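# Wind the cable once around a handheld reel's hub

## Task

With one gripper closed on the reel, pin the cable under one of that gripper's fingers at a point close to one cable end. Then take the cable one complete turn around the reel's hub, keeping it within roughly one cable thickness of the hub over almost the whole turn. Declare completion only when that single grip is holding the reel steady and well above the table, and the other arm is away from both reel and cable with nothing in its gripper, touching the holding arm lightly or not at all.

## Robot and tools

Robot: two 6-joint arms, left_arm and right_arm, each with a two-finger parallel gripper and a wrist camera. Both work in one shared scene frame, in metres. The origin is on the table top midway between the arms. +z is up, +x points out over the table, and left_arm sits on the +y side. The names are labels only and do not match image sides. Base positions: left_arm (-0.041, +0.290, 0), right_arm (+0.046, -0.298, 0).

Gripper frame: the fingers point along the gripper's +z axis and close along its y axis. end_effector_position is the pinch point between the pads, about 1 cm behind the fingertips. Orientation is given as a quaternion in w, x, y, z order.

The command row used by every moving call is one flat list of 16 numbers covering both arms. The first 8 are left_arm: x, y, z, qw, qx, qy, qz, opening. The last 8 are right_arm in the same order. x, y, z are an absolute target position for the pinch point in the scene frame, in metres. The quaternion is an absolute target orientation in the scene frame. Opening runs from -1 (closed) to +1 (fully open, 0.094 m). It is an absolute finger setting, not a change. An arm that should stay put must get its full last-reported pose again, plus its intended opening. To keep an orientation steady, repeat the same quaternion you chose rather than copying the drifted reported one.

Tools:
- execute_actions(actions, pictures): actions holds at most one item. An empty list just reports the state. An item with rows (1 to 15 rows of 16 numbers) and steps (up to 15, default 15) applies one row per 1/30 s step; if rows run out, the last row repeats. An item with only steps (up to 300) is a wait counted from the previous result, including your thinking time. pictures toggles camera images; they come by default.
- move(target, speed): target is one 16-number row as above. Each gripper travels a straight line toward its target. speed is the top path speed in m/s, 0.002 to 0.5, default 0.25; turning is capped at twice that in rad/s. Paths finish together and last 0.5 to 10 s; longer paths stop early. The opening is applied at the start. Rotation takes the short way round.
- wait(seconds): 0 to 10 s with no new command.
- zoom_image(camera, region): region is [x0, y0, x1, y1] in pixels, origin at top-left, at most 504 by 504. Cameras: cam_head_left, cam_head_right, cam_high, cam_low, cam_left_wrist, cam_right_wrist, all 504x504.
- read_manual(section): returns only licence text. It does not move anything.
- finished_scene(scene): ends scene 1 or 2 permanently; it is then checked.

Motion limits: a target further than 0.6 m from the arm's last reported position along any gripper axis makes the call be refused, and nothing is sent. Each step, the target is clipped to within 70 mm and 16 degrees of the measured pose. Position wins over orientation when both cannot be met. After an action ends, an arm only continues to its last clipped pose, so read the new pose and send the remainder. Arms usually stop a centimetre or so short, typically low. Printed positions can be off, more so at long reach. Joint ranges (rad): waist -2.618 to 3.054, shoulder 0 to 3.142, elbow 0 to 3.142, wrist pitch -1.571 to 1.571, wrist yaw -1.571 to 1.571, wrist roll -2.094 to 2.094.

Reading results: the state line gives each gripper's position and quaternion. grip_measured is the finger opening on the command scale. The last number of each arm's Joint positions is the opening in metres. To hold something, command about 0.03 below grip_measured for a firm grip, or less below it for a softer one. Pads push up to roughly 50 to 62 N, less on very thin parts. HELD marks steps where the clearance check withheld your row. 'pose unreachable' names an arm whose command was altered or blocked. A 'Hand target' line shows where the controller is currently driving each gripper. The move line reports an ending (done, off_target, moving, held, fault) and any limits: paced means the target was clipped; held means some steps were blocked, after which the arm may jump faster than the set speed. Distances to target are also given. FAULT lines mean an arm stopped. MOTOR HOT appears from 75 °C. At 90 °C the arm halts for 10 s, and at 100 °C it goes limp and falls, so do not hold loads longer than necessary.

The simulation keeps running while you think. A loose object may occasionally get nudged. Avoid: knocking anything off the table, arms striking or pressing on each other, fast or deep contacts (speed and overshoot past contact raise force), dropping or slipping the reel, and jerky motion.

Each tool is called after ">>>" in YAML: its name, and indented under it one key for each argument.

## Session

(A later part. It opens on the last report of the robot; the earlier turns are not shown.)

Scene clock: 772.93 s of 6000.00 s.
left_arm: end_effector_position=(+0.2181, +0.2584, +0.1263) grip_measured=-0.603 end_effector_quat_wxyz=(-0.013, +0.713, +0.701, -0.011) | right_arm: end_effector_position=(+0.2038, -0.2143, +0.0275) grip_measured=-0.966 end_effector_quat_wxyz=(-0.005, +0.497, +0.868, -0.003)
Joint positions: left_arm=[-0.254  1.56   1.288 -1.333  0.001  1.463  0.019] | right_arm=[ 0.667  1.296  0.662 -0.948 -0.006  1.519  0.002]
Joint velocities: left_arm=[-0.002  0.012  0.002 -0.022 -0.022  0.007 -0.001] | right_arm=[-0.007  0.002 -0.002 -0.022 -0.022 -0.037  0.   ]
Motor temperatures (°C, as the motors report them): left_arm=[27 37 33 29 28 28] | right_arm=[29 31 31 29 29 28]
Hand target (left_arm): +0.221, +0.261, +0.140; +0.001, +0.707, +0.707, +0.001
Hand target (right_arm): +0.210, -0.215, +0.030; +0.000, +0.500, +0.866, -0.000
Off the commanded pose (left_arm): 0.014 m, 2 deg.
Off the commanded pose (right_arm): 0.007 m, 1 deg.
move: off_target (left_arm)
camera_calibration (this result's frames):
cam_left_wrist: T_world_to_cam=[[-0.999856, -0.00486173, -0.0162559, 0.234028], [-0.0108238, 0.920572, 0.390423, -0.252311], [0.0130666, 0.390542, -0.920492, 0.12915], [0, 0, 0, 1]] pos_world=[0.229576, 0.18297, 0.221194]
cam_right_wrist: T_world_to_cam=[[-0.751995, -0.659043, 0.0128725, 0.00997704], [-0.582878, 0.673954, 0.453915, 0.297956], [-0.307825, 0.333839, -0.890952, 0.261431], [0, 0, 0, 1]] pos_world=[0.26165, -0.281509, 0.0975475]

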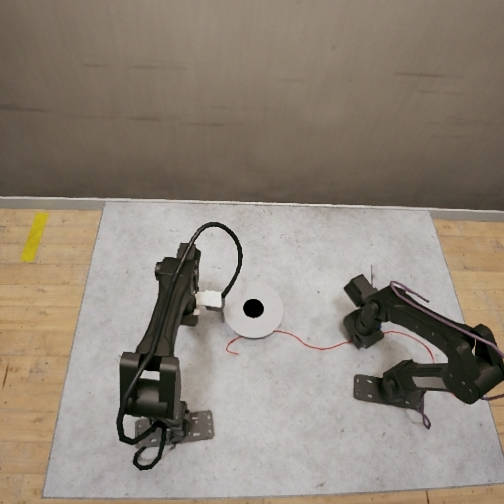

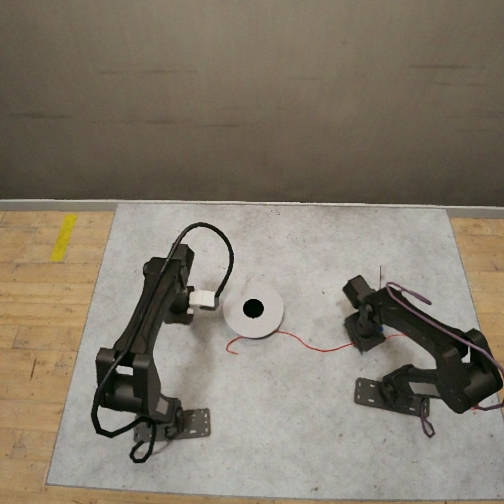

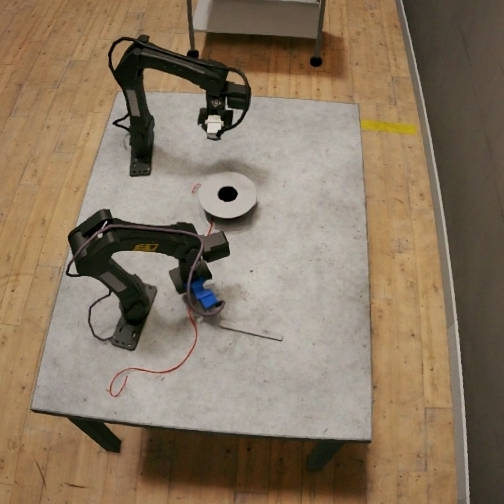

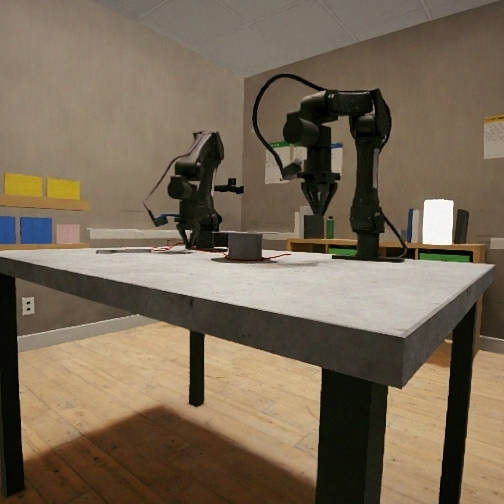

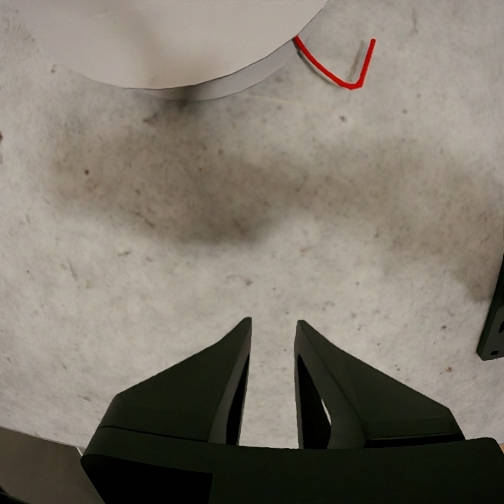

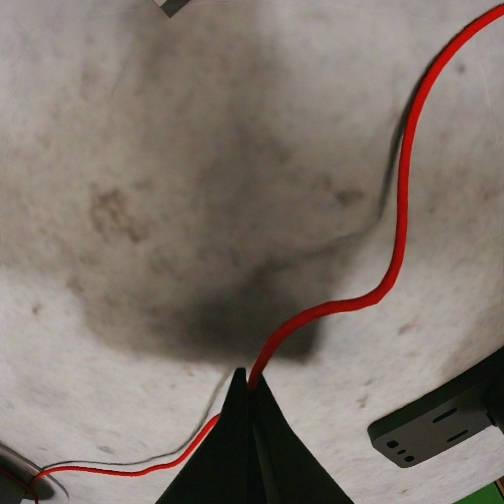

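>>> move:
  target: [0.12,0.22,0.14,0,0.707,0.707,0,0,0.215,-0.205,0.015,0,0.5,0.866,0,-0.99]
  speed: 0.1

>>> move:
  target: [0.12,0.22,0.14,0,0.707,0.707,0,0,0.215,-0.205,0.015,0,0.5,0.866,0,-0.4]

>>> move:
  target: [0.12,0.22,0.14,0,0.707,0.707,0,0,0.23,-0.17,0.15,0,0,1,0,-0.4]

>>> move:
  target: [0.12,0.22,0.14,0,0.707,0.707,0,0,0.25,-0.12,0.17,0,-0.707,0.707,0,-0.4]
  speed: 0.4

>>> move:
  target: [0.12,0.22,0.14,0,0.707,0.707,0,0,0.28,-0.06,0.10,0.707,-0.707,0,0,-0.4]
  speed: 0.3

>>> move:
  target: [0.12,0.22,0.14,0,0.707,0.707,0,0,0.28,-0.03,0.08,0.707,-0.707,0,0,-0.4]
  speed: 0.1

Scene clock: 784.37 s of 6000.00 s.
left_arm: end_effector_position=(+0.1272, +0.2200, +0.1418) grip_measured=-0.003 end_effector_quat_wxyz=(+0.004, +0.706, +0.708, +0.002) | right_arm: end_effector_position=(+0.2147, -0.2064, +0.0174) grip_measured=-0.966 end_effector_quat_wxyz=(-0.001, +0.502, +0.865, +0.004)
Joint positions: left_arm=[-0.531  1.218  1.073 -1.417 -0.001  1.168  0.047] | right_arm=[ 0.677  1.356  0.662 -0.871 -0.006  1.539  0.002]
Joint velocities: left_arm=[-0.007 -0.007 -0.022  0.066 -0.022 -0.022 -0.002] | right_arm=[ 0.002  0.007  0.012 -0.007 -0.081  0.037 -0.001]
Motor temperatures (°C, as the motors report them): left_arm=[27 36 34 29 28 28] | right_arm=[29 30 32 29 29 28]
Hand target (left_arm): +0.119, +0.222, +0.141; -0.002, +0.707, +0.707, -0.001
Hand target (right_arm): +0.215, -0.205, +0.015; -0.000, +0.500, +0.866, +0.000
Off the commanded pose (left_arm): 0.007 m, 1 deg.
Off the commanded pose (right_arm): 0.003 m, 1 deg.
After step 180, 3.87 s passed at rest.
move: done
camera_calibration (this result's frames):
cam_left_wrist: T_world_to_cam=[[-0.998037, -0.0237758, -0.0579447, 0.153075], [-0.0442593, 0.922325, 0.383873, -0.219135], [0.0443169, 0.385684, -0.921566, 0.156804], [0, 0, 0, 1]] pos_world=[0.136127, 0.145277, 0.237495]
cam_right_wrist: T_world_to_cam=[[-0.758567, -0.651589, -0.00296326, 0.0267167], [-0.582715, 0.676336, 0.450571, 0.30403], [-0.291583, 0.343515, -0.892736, 0.251692], [0, 0, 0, 1]] pos_world=[0.270818, -0.274678, 0.0877871]

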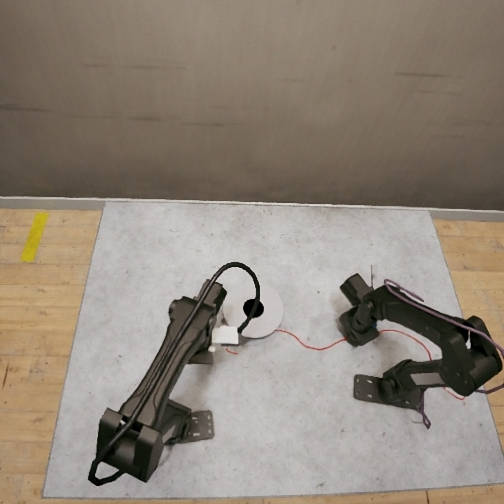

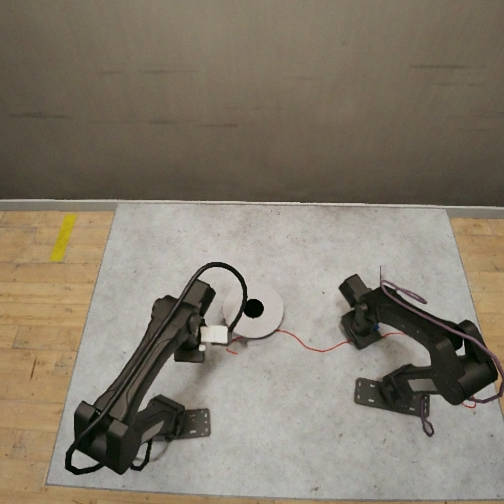

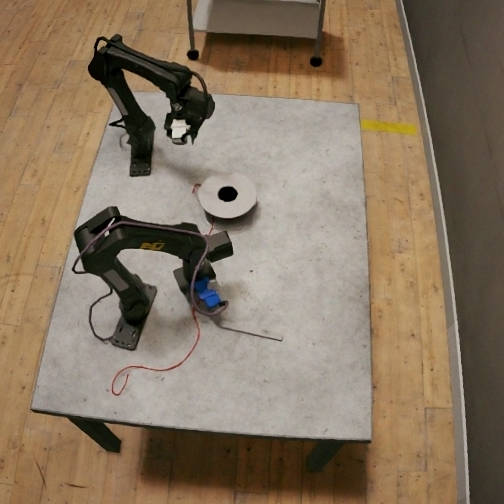

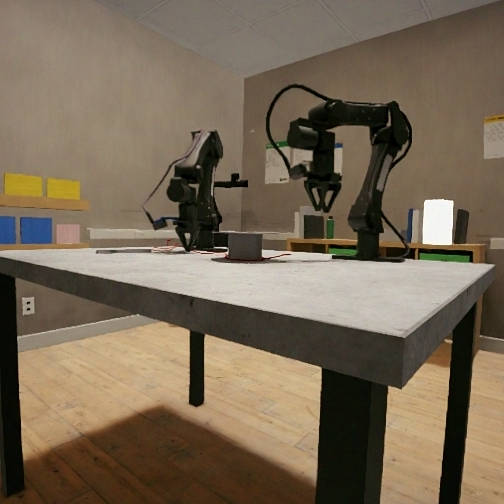

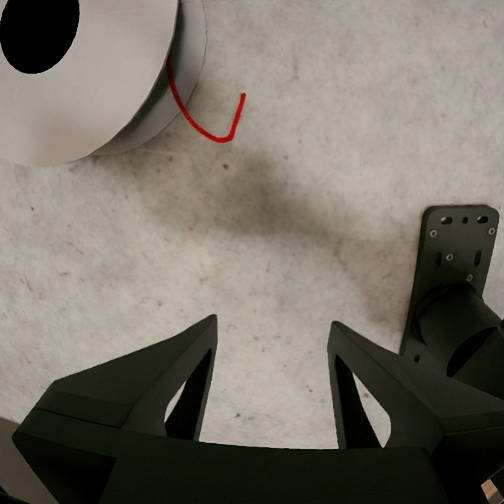

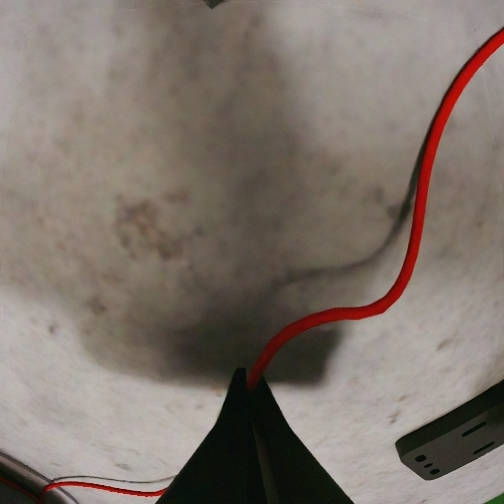

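Scene clock: 785.07 s of 6000.00 s.
left_arm: end_effector_position=(+0.1272, +0.2200, +0.1418) grip_measured=-0.003 end_effector_quat_wxyz=(+0.004, +0.704, +0.710, +0.002) | right_arm: end_effector_position=(+0.2151, -0.2061, +0.0174) grip_measured=-0.403 end_effector_quat_wxyz=(-0.000, +0.502, +0.865, +0.005)
Joint positions: left_arm=[-0.531  1.218  1.073 -1.417 -0.001  1.162  0.047] | right_arm=[ 0.677  1.356  0.662 -0.869 -0.006  1.539  0.028]
Joint velocities: left_arm=[ 0.002  0.027 -0.007  0.066 -0.037  0.037  0.   ] | right_arm=[ 0.002  0.007 -0.007  0.095 -0.037  0.066 -0.001]
Motor temperatures (°C, as the motors report them): left_arm=[27 36 34 29 28 28] | right_arm=[29 30 32 29 29 28]
Hand target (left_arm): +0.120, +0.220, +0.140; -0.000, +0.707, +0.707, -0.000
Hand target (right_arm): +0.215, -0.205, +0.015; -0.000, +0.500, +0.866, +0.000
Off the commanded pose (left_arm): 0.007 m, 1 deg.
Off the commanded pose (right_arm): 0.003 m, 1 deg.
move: done
camera_calibration (this result's frames):
cam_left_wrist: T_world_to_cam=[[-0.997885, -0.0294888, -0.0579284, 0.15431], [-0.0495303, 0.922074, 0.38383, -0.218404], [0.0420956, 0.385887, -0.921585, 0.157045], [0, 0, 0, 1]] pos_world=[0.136556, 0.145333, 0.237499]
cam_right_wrist: T_world_to_cam=[[-0.75856, -0.651585, -0.00482413, 0.027211], [-0.583473, 0.675932, 0.450194, 0.304208], [-0.290079, 0.344314, -0.892918, 0.251585], [0, 0, 0, 1]] pos_world=[0.271118, -0.274518, 0.0878231]

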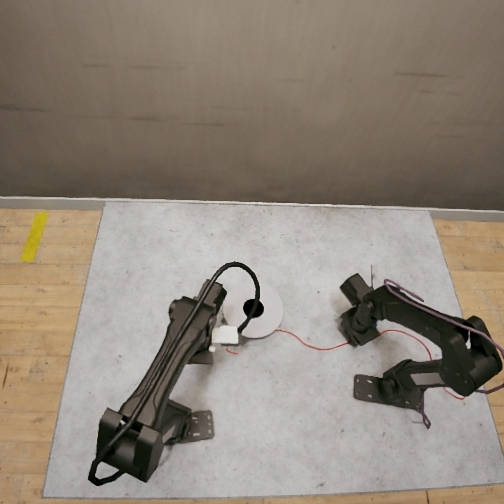

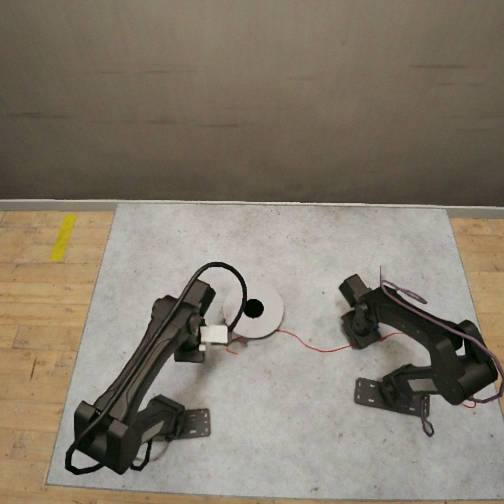

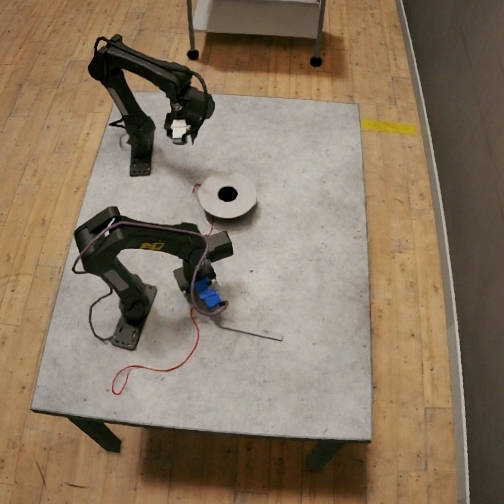

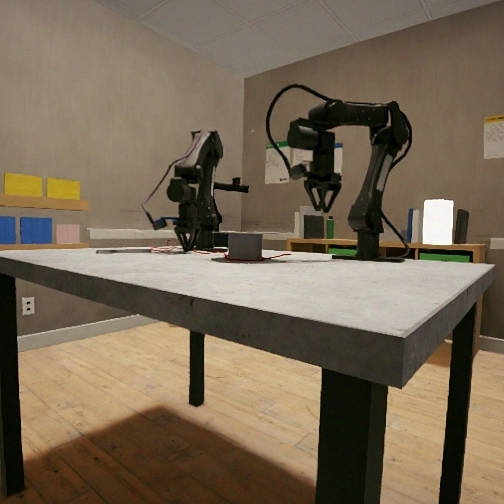

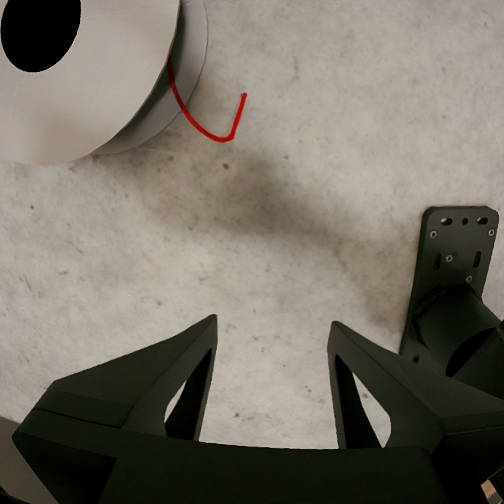

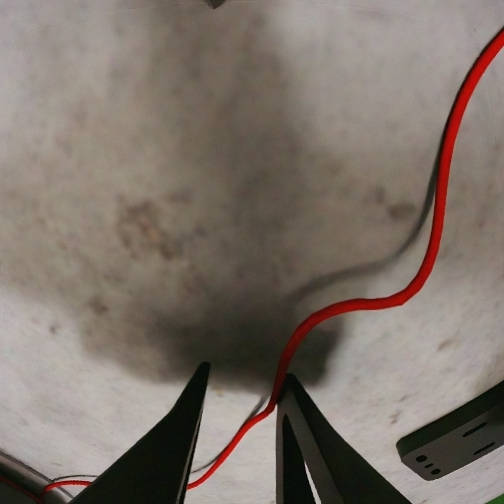

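Scene clock: 787.77 s of 6000.00 s.
left_arm: end_effector_position=(+0.1272, +0.2200, +0.1418) grip_measured=-0.003 end_effector_quat_wxyz=(+0.004, +0.704, +0.710, +0.002) | right_arm: end_effector_position=(+0.2273, -0.1733, +0.1476) grip_measured=-0.403 end_effector_quat_wxyz=(+0.000, +0.010, +1.000, +0.004)
Joint positions: left_arm=[-0.531  1.218  1.073 -1.417 -0.001  1.161  0.047] | right_arm=[ 0.783  1.369  1.204 -1.4   -0.006  0.614  0.028]
Joint velocities: left_arm=[-0.002 -0.017 -0.002 -0.022 -0.007  0.007  0.   ] | right_arm=[-0.017 -0.007 -0.002  0.022 -0.007  0.007  0.   ]
Motor temperatures (°C, as the motors report them): left_arm=[27 36 34 29 28 28] | right_arm=[29 31 32 29 29 28]
Hand target (left_arm): +0.120, +0.220, +0.140; -0.000, +0.707, +0.707, -0.000
Hand target (right_arm): +0.228, -0.171, +0.150; -0.000, -0.000, +1.000, +0.002
Off the commanded pose (left_arm): 0.007 m, 1 deg.
Off the commanded pose (right_arm): 0.005 m, 1 deg.
move: done
camera_calibration (this result's frames):
cam_left_wrist: T_world_to_cam=[[-0.997862, -0.0302505, -0.0579263, 0.154475], [-0.050233, 0.922039, 0.383824, -0.218305], [0.0417994, 0.385914, -0.921588, 0.157077], [0, 0, 0, 1]] pos_world=[0.136613, 0.145341, 0.237499]
cam_right_wrist: T_world_to_cam=[[0.169567, -0.985512, -0.00367895, -0.210495], [-0.882523, -0.153506, 0.44451, 0.155603], [-0.438635, -0.0721274, -0.895766, 0.322148], [0, 0, 0, 1]] pos_world=[0.314321, -0.160324, 0.218628]

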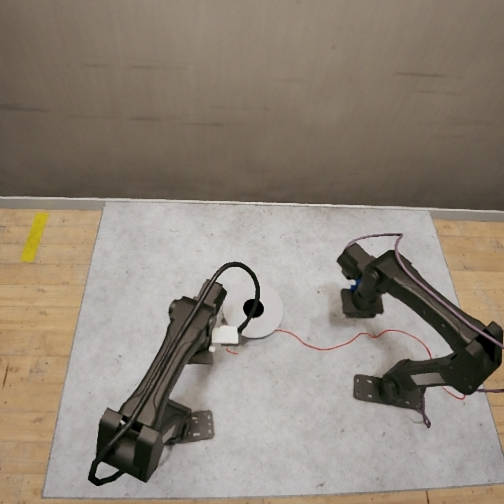

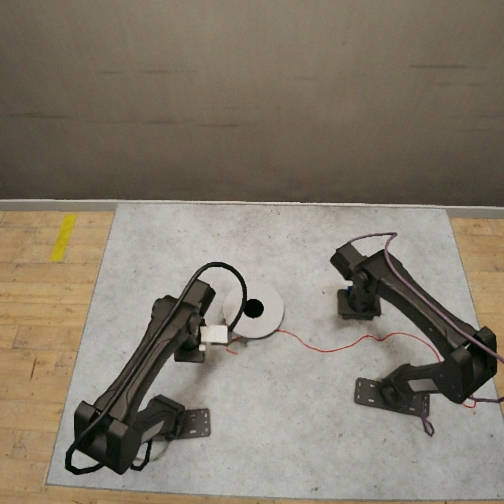

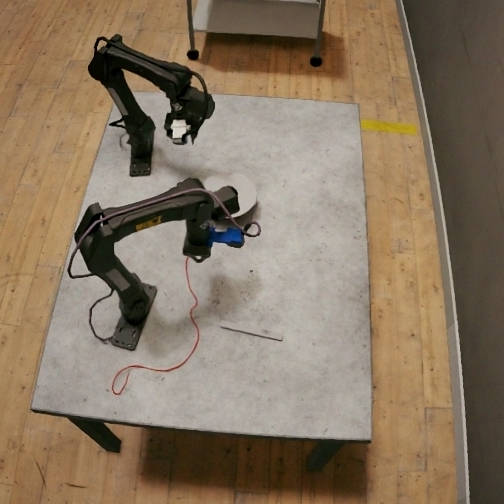

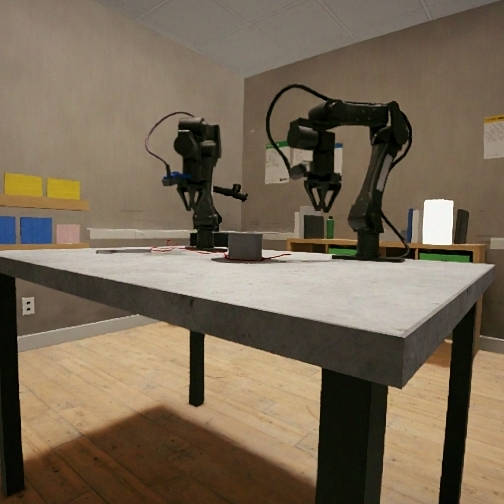

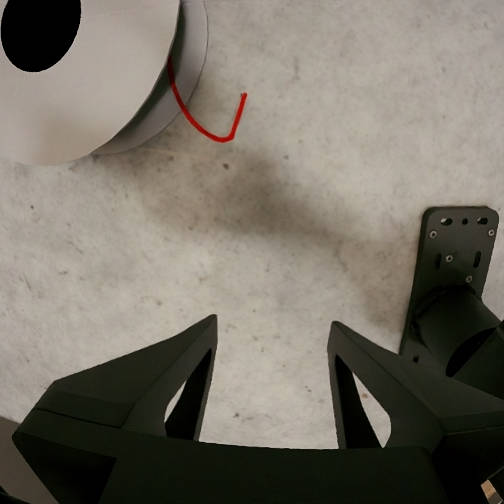

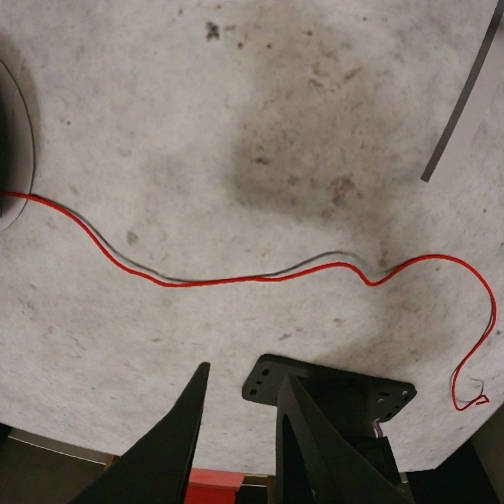

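Scene clock: 790.43 s of 6000.00 s.
left_arm: end_effector_position=(+0.1272, +0.2200, +0.1418) grip_measured=-0.003 end_effector_quat_wxyz=(+0.004, +0.704, +0.710, +0.002) | right_arm: end_effector_position=(+0.2492, -0.1229, +0.1688) grip_measured=-0.403 end_effector_quat_wxyz=(-0.004, +0.700, -0.714, -0.002)
Joint positions: left_arm=[-0.531  1.218  1.073 -1.417 -0.001  1.161  0.047] | right_arm=[ 0.894  1.557  1.454 -1.46  -0.005 -0.847  0.028]
Joint velocities: left_arm=[ 0.002  0.002  0.002  0.007 -0.007 -0.007  0.001] | right_arm=[-0.022  0.002  0.002  0.007  0.007 -0.037  0.   ]
Motor temperatures (°C, as the motors report them): left_arm=[27 36 34 29 28 28] | right_arm=[29 31 32 29 29 28]
Hand target (left_arm): +0.120, +0.220, +0.140; -0.000, +0.707, +0.707, -0.000
Hand target (right_arm): +0.250, -0.120, +0.171; -0.001, +0.707, -0.707, -0.002
Off the commanded pose (left_arm): 0.007 m, 1 deg.
Off the commanded pose (right_arm): 0.003 m, 1 deg.
move: done
camera_calibration (this result's frames):
cam_left_wrist: T_world_to_cam=[[-0.997862, -0.0302505, -0.0579263, 0.154475], [-0.050233, 0.922039, 0.383824, -0.218305], [0.0417994, 0.385914, -0.921588, 0.157077], [0, 0, 0, 1]] pos_world=[0.136613, 0.145341, 0.237499]
cam_right_wrist: T_world_to_cam=[[0.985411, 0.170014, 0.0077427, -0.227648], [0.149425, -0.886061, 0.438826, -0.172988], [0.0814673, -0.431267, -0.898539, 0.180998], [0, 0, 0, 1]] pos_world=[0.235431, -0.0365162, 0.240308]

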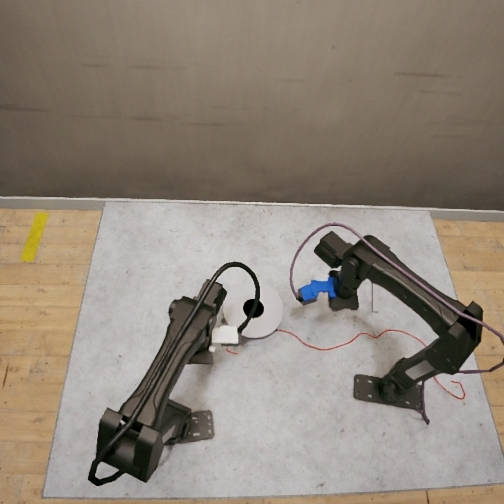

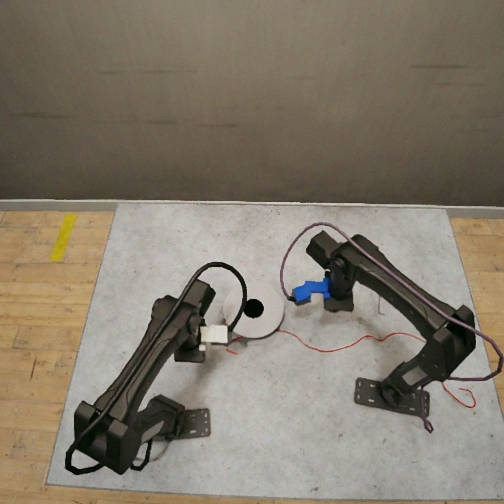

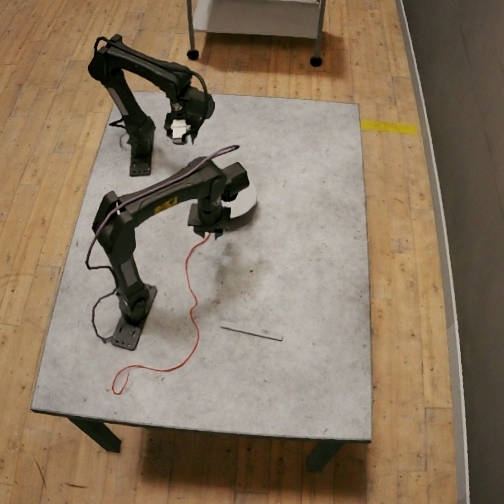

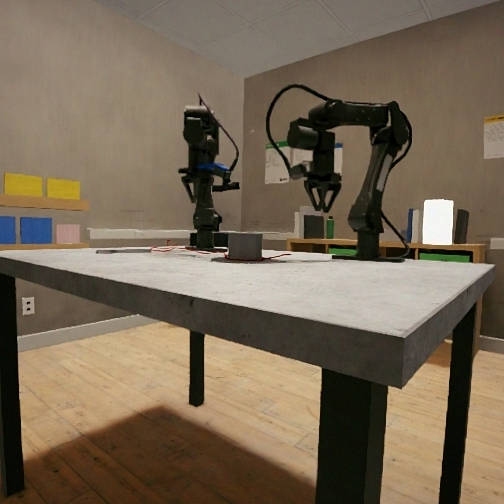

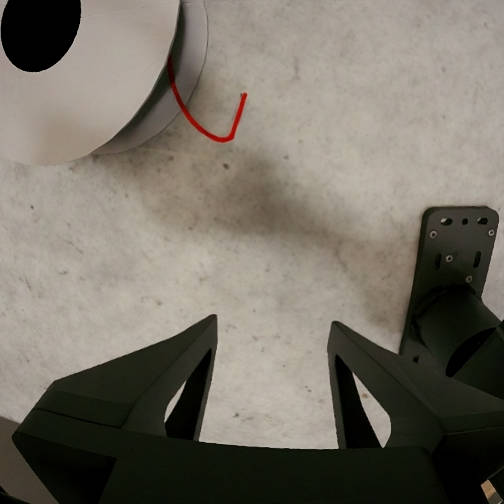

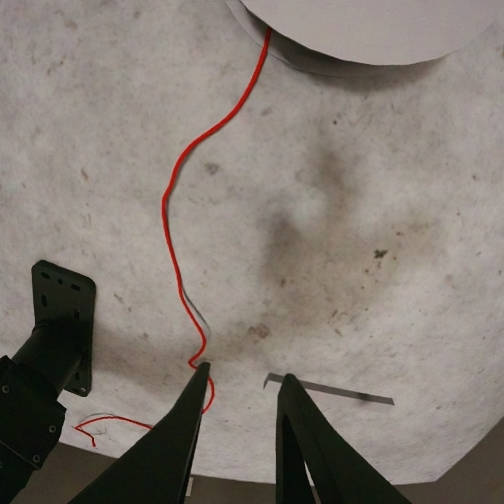

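Scene clock: 795.00 s of 6000.00 s.
left_arm: end_effector_position=(+0.1272, +0.2200, +0.1418) grip_measured=-0.003 end_effector_quat_wxyz=(+0.004, +0.704, +0.710, +0.002) | right_arm: end_effector_position=(+0.2782, -0.0597, +0.1054) grip_measured=-0.403 end_effector_quat_wxyz=(+0.701, -0.713, -0.009, -0.027)
Joint positions: left_arm=[-0.531  1.218  1.073 -1.417 -0.001  1.161  0.047] | right_arm=[ 0.444  1.973  0.327  1.585 -1.29  -1.679  0.028]
Joint velocities: left_arm=[-0.007 -0.002  0.007  0.081  0.022  0.022  0.   ] | right_arm=[-0.012 -0.002 -0.012 -0.037 -0.007  0.037 -0.   ]
Motor temperatures (°C, as the motors report them): left_arm=[27 35 33 29 28 28] | right_arm=[29 31 32 29 29 28]
Hand target (left_arm): +0.120, +0.220, +0.140; -0.000, +0.707, +0.707, -0.000
Hand target (right_arm): +0.279, -0.061, +0.101; +0.700, -0.714, +0.001, -0.012
Off the commanded pose (left_arm): 0.007 m, 1 deg.
Off the commanded pose (right_arm): 0.006 m, 3 deg.
joint sent to its limit (right arm) — the command would take joint 4 (wrist pitch) past its upper limit, so that joint was sent only as far as its limit.
move: off_target (right_arm)
camera_calibration (this result's frames):
cam_left_wrist: T_world_to_cam=[[-0.997862, -0.0302505, -0.0579263, 0.154475], [-0.050233, 0.922039, 0.383824, -0.218305], [0.0417994, 0.385914, -0.921588, 0.157077], [0, 0, 0, 1]] pos_world=[0.136613, 0.145341, 0.237499]
cam_right_wrist: T_world_to_cam=[[-0.237124, 0.0186218, 0.971301, -0.0369914], [0.857952, -0.46501, 0.218368, -0.24229], [0.455731, 0.885109, 0.0942887, 0.0188178], [0, 0, 0, 1]] pos_world=[0.190526, -0.128634, 0.0870637]

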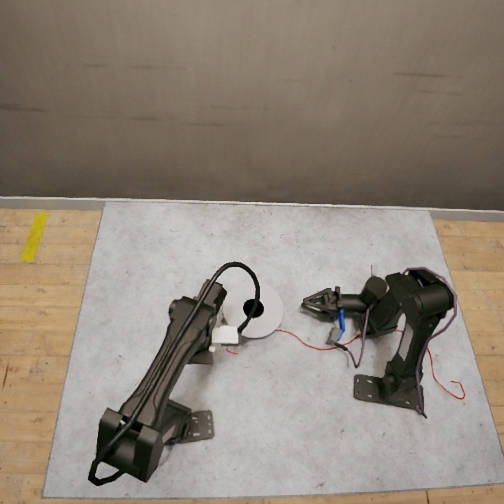

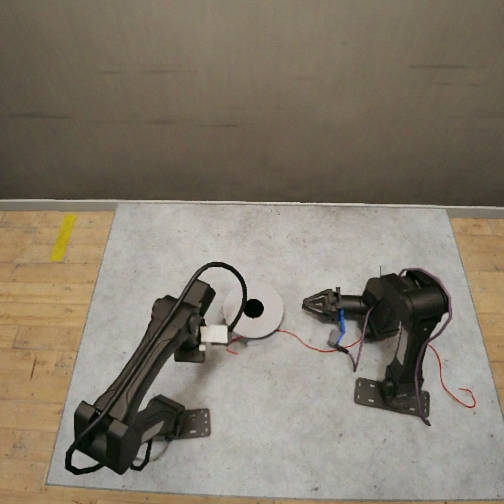

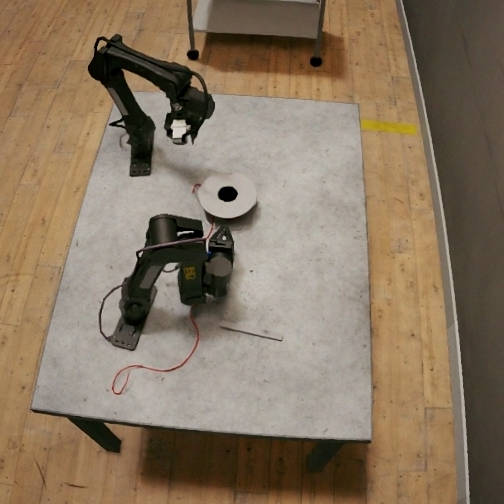

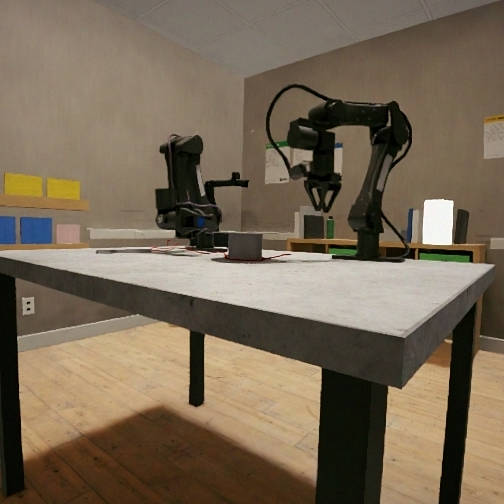

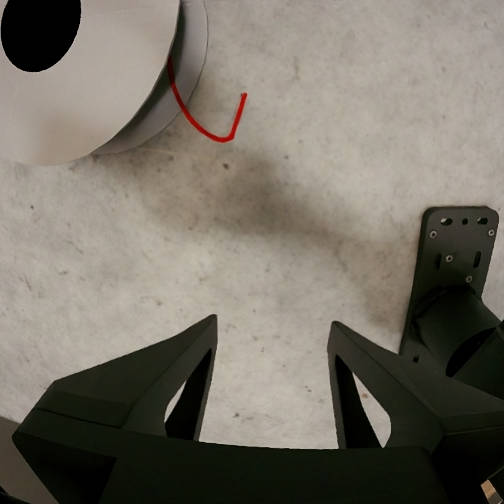

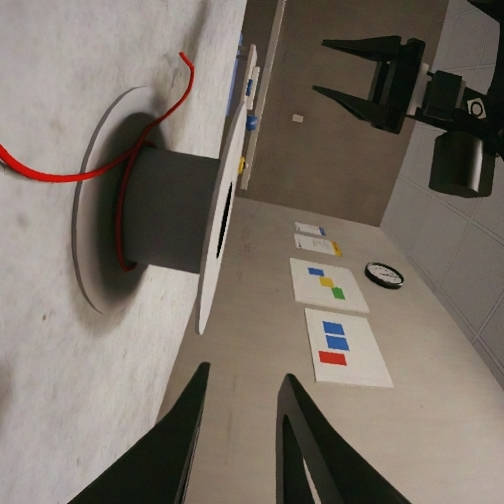

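Scene clock: 795.80 s of 6000.00 s.
left_arm: end_effector_position=(+0.1272, +0.2200, +0.1418) grip_measured=-0.003 end_effector_quat_wxyz=(+0.004, +0.704, +0.710, +0.002) | right_arm: end_effector_position=(+0.2767, -0.0334, +0.0843) grip_measured=-0.403 end_effector_quat_wxyz=(+0.694, -0.720, -0.008, +0.000)
Joint positions: left_arm=[-0.531  1.218  1.073 -1.417 -0.001  1.161  0.047] | right_arm=[ 0.542  2.08   0.386  1.585 -1.228 -1.685  0.028]
Joint velocities: left_arm=[-0.007  0.012  0.022 -0.037 -0.037  0.007  0.   ] | right_arm=[ 0.002  0.002 -0.007 -0.037  0.066  0.037 -0.   ]
Motor temperatures (°C, as the motors report them): left_arm=[27 35 33 29 28 28] | right_arm=[29 31 31 30 29 28]
Hand target (left_arm): +0.120, +0.220, +0.140; -0.000, +0.707, +0.707, -0.000
Hand target (right_arm): +0.280, -0.030, +0.081; +0.693, -0.721, -0.003, +0.003
Off the commanded pose (left_arm): 0.007 m, 1 deg.
Off the commanded pose (right_arm): 0.006 m, 2 deg.
joint sent to its limit (right arm) — the command would take joint 4 (wrist pitch) past its upper limit, so that joint was sent only as far as its limit.
move: done
camera_calibration (this result's frames):
cam_left_wrist: T_world_to_cam=[[-0.997862, -0.0302505, -0.0579263, 0.154475], [-0.050233, 0.922039, 0.383824, -0.218305], [0.0417994, 0.385914, -0.921588, 0.157077], [0, 0, 0, 1]] pos_world=[0.136613, 0.145341, 0.237499]
cam_right_wrist: T_world_to_cam=[[-0.200037, 0.0297778, 0.979336, -0.0279569], [0.882162, -0.429471, 0.193247, -0.227533], [0.426351, 0.90259, 0.0596411, 0.00978802], [0, 0, 0, 1]] pos_world=[0.190955, -0.105721, 0.0707653]

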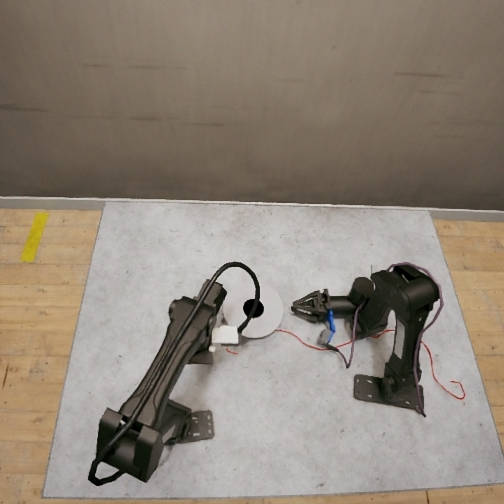

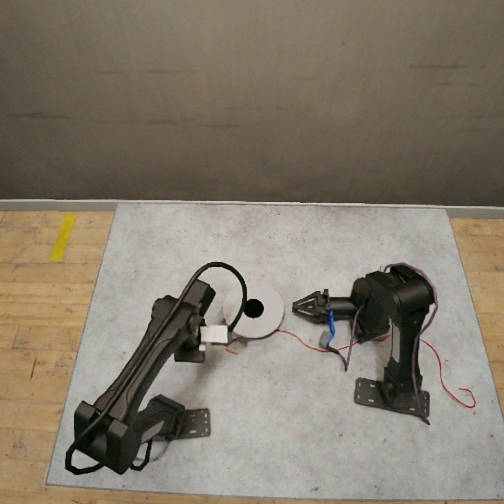

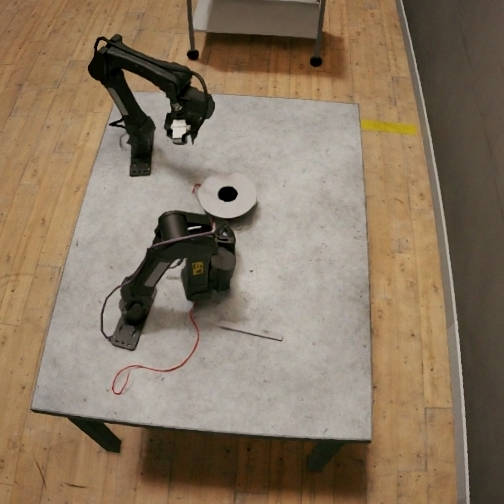

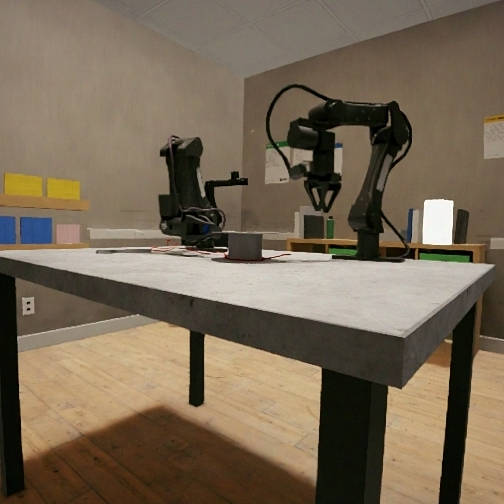

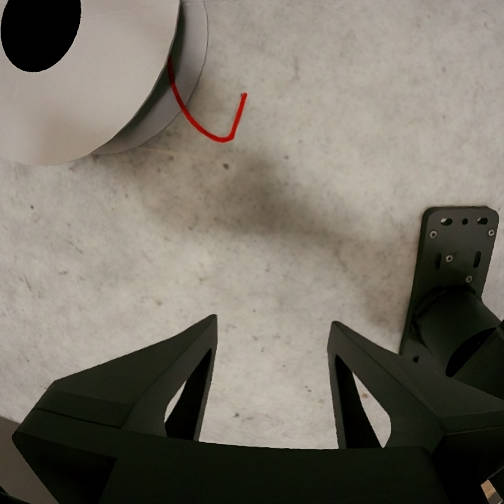

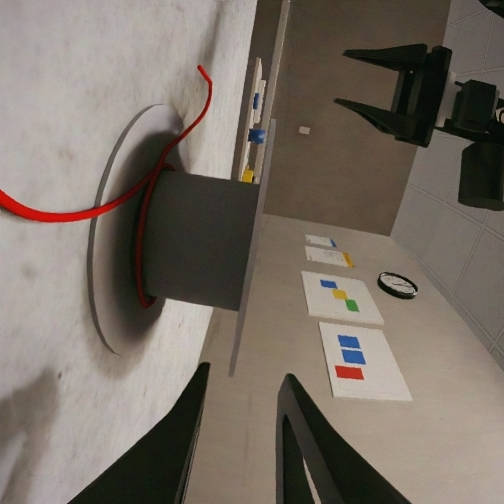

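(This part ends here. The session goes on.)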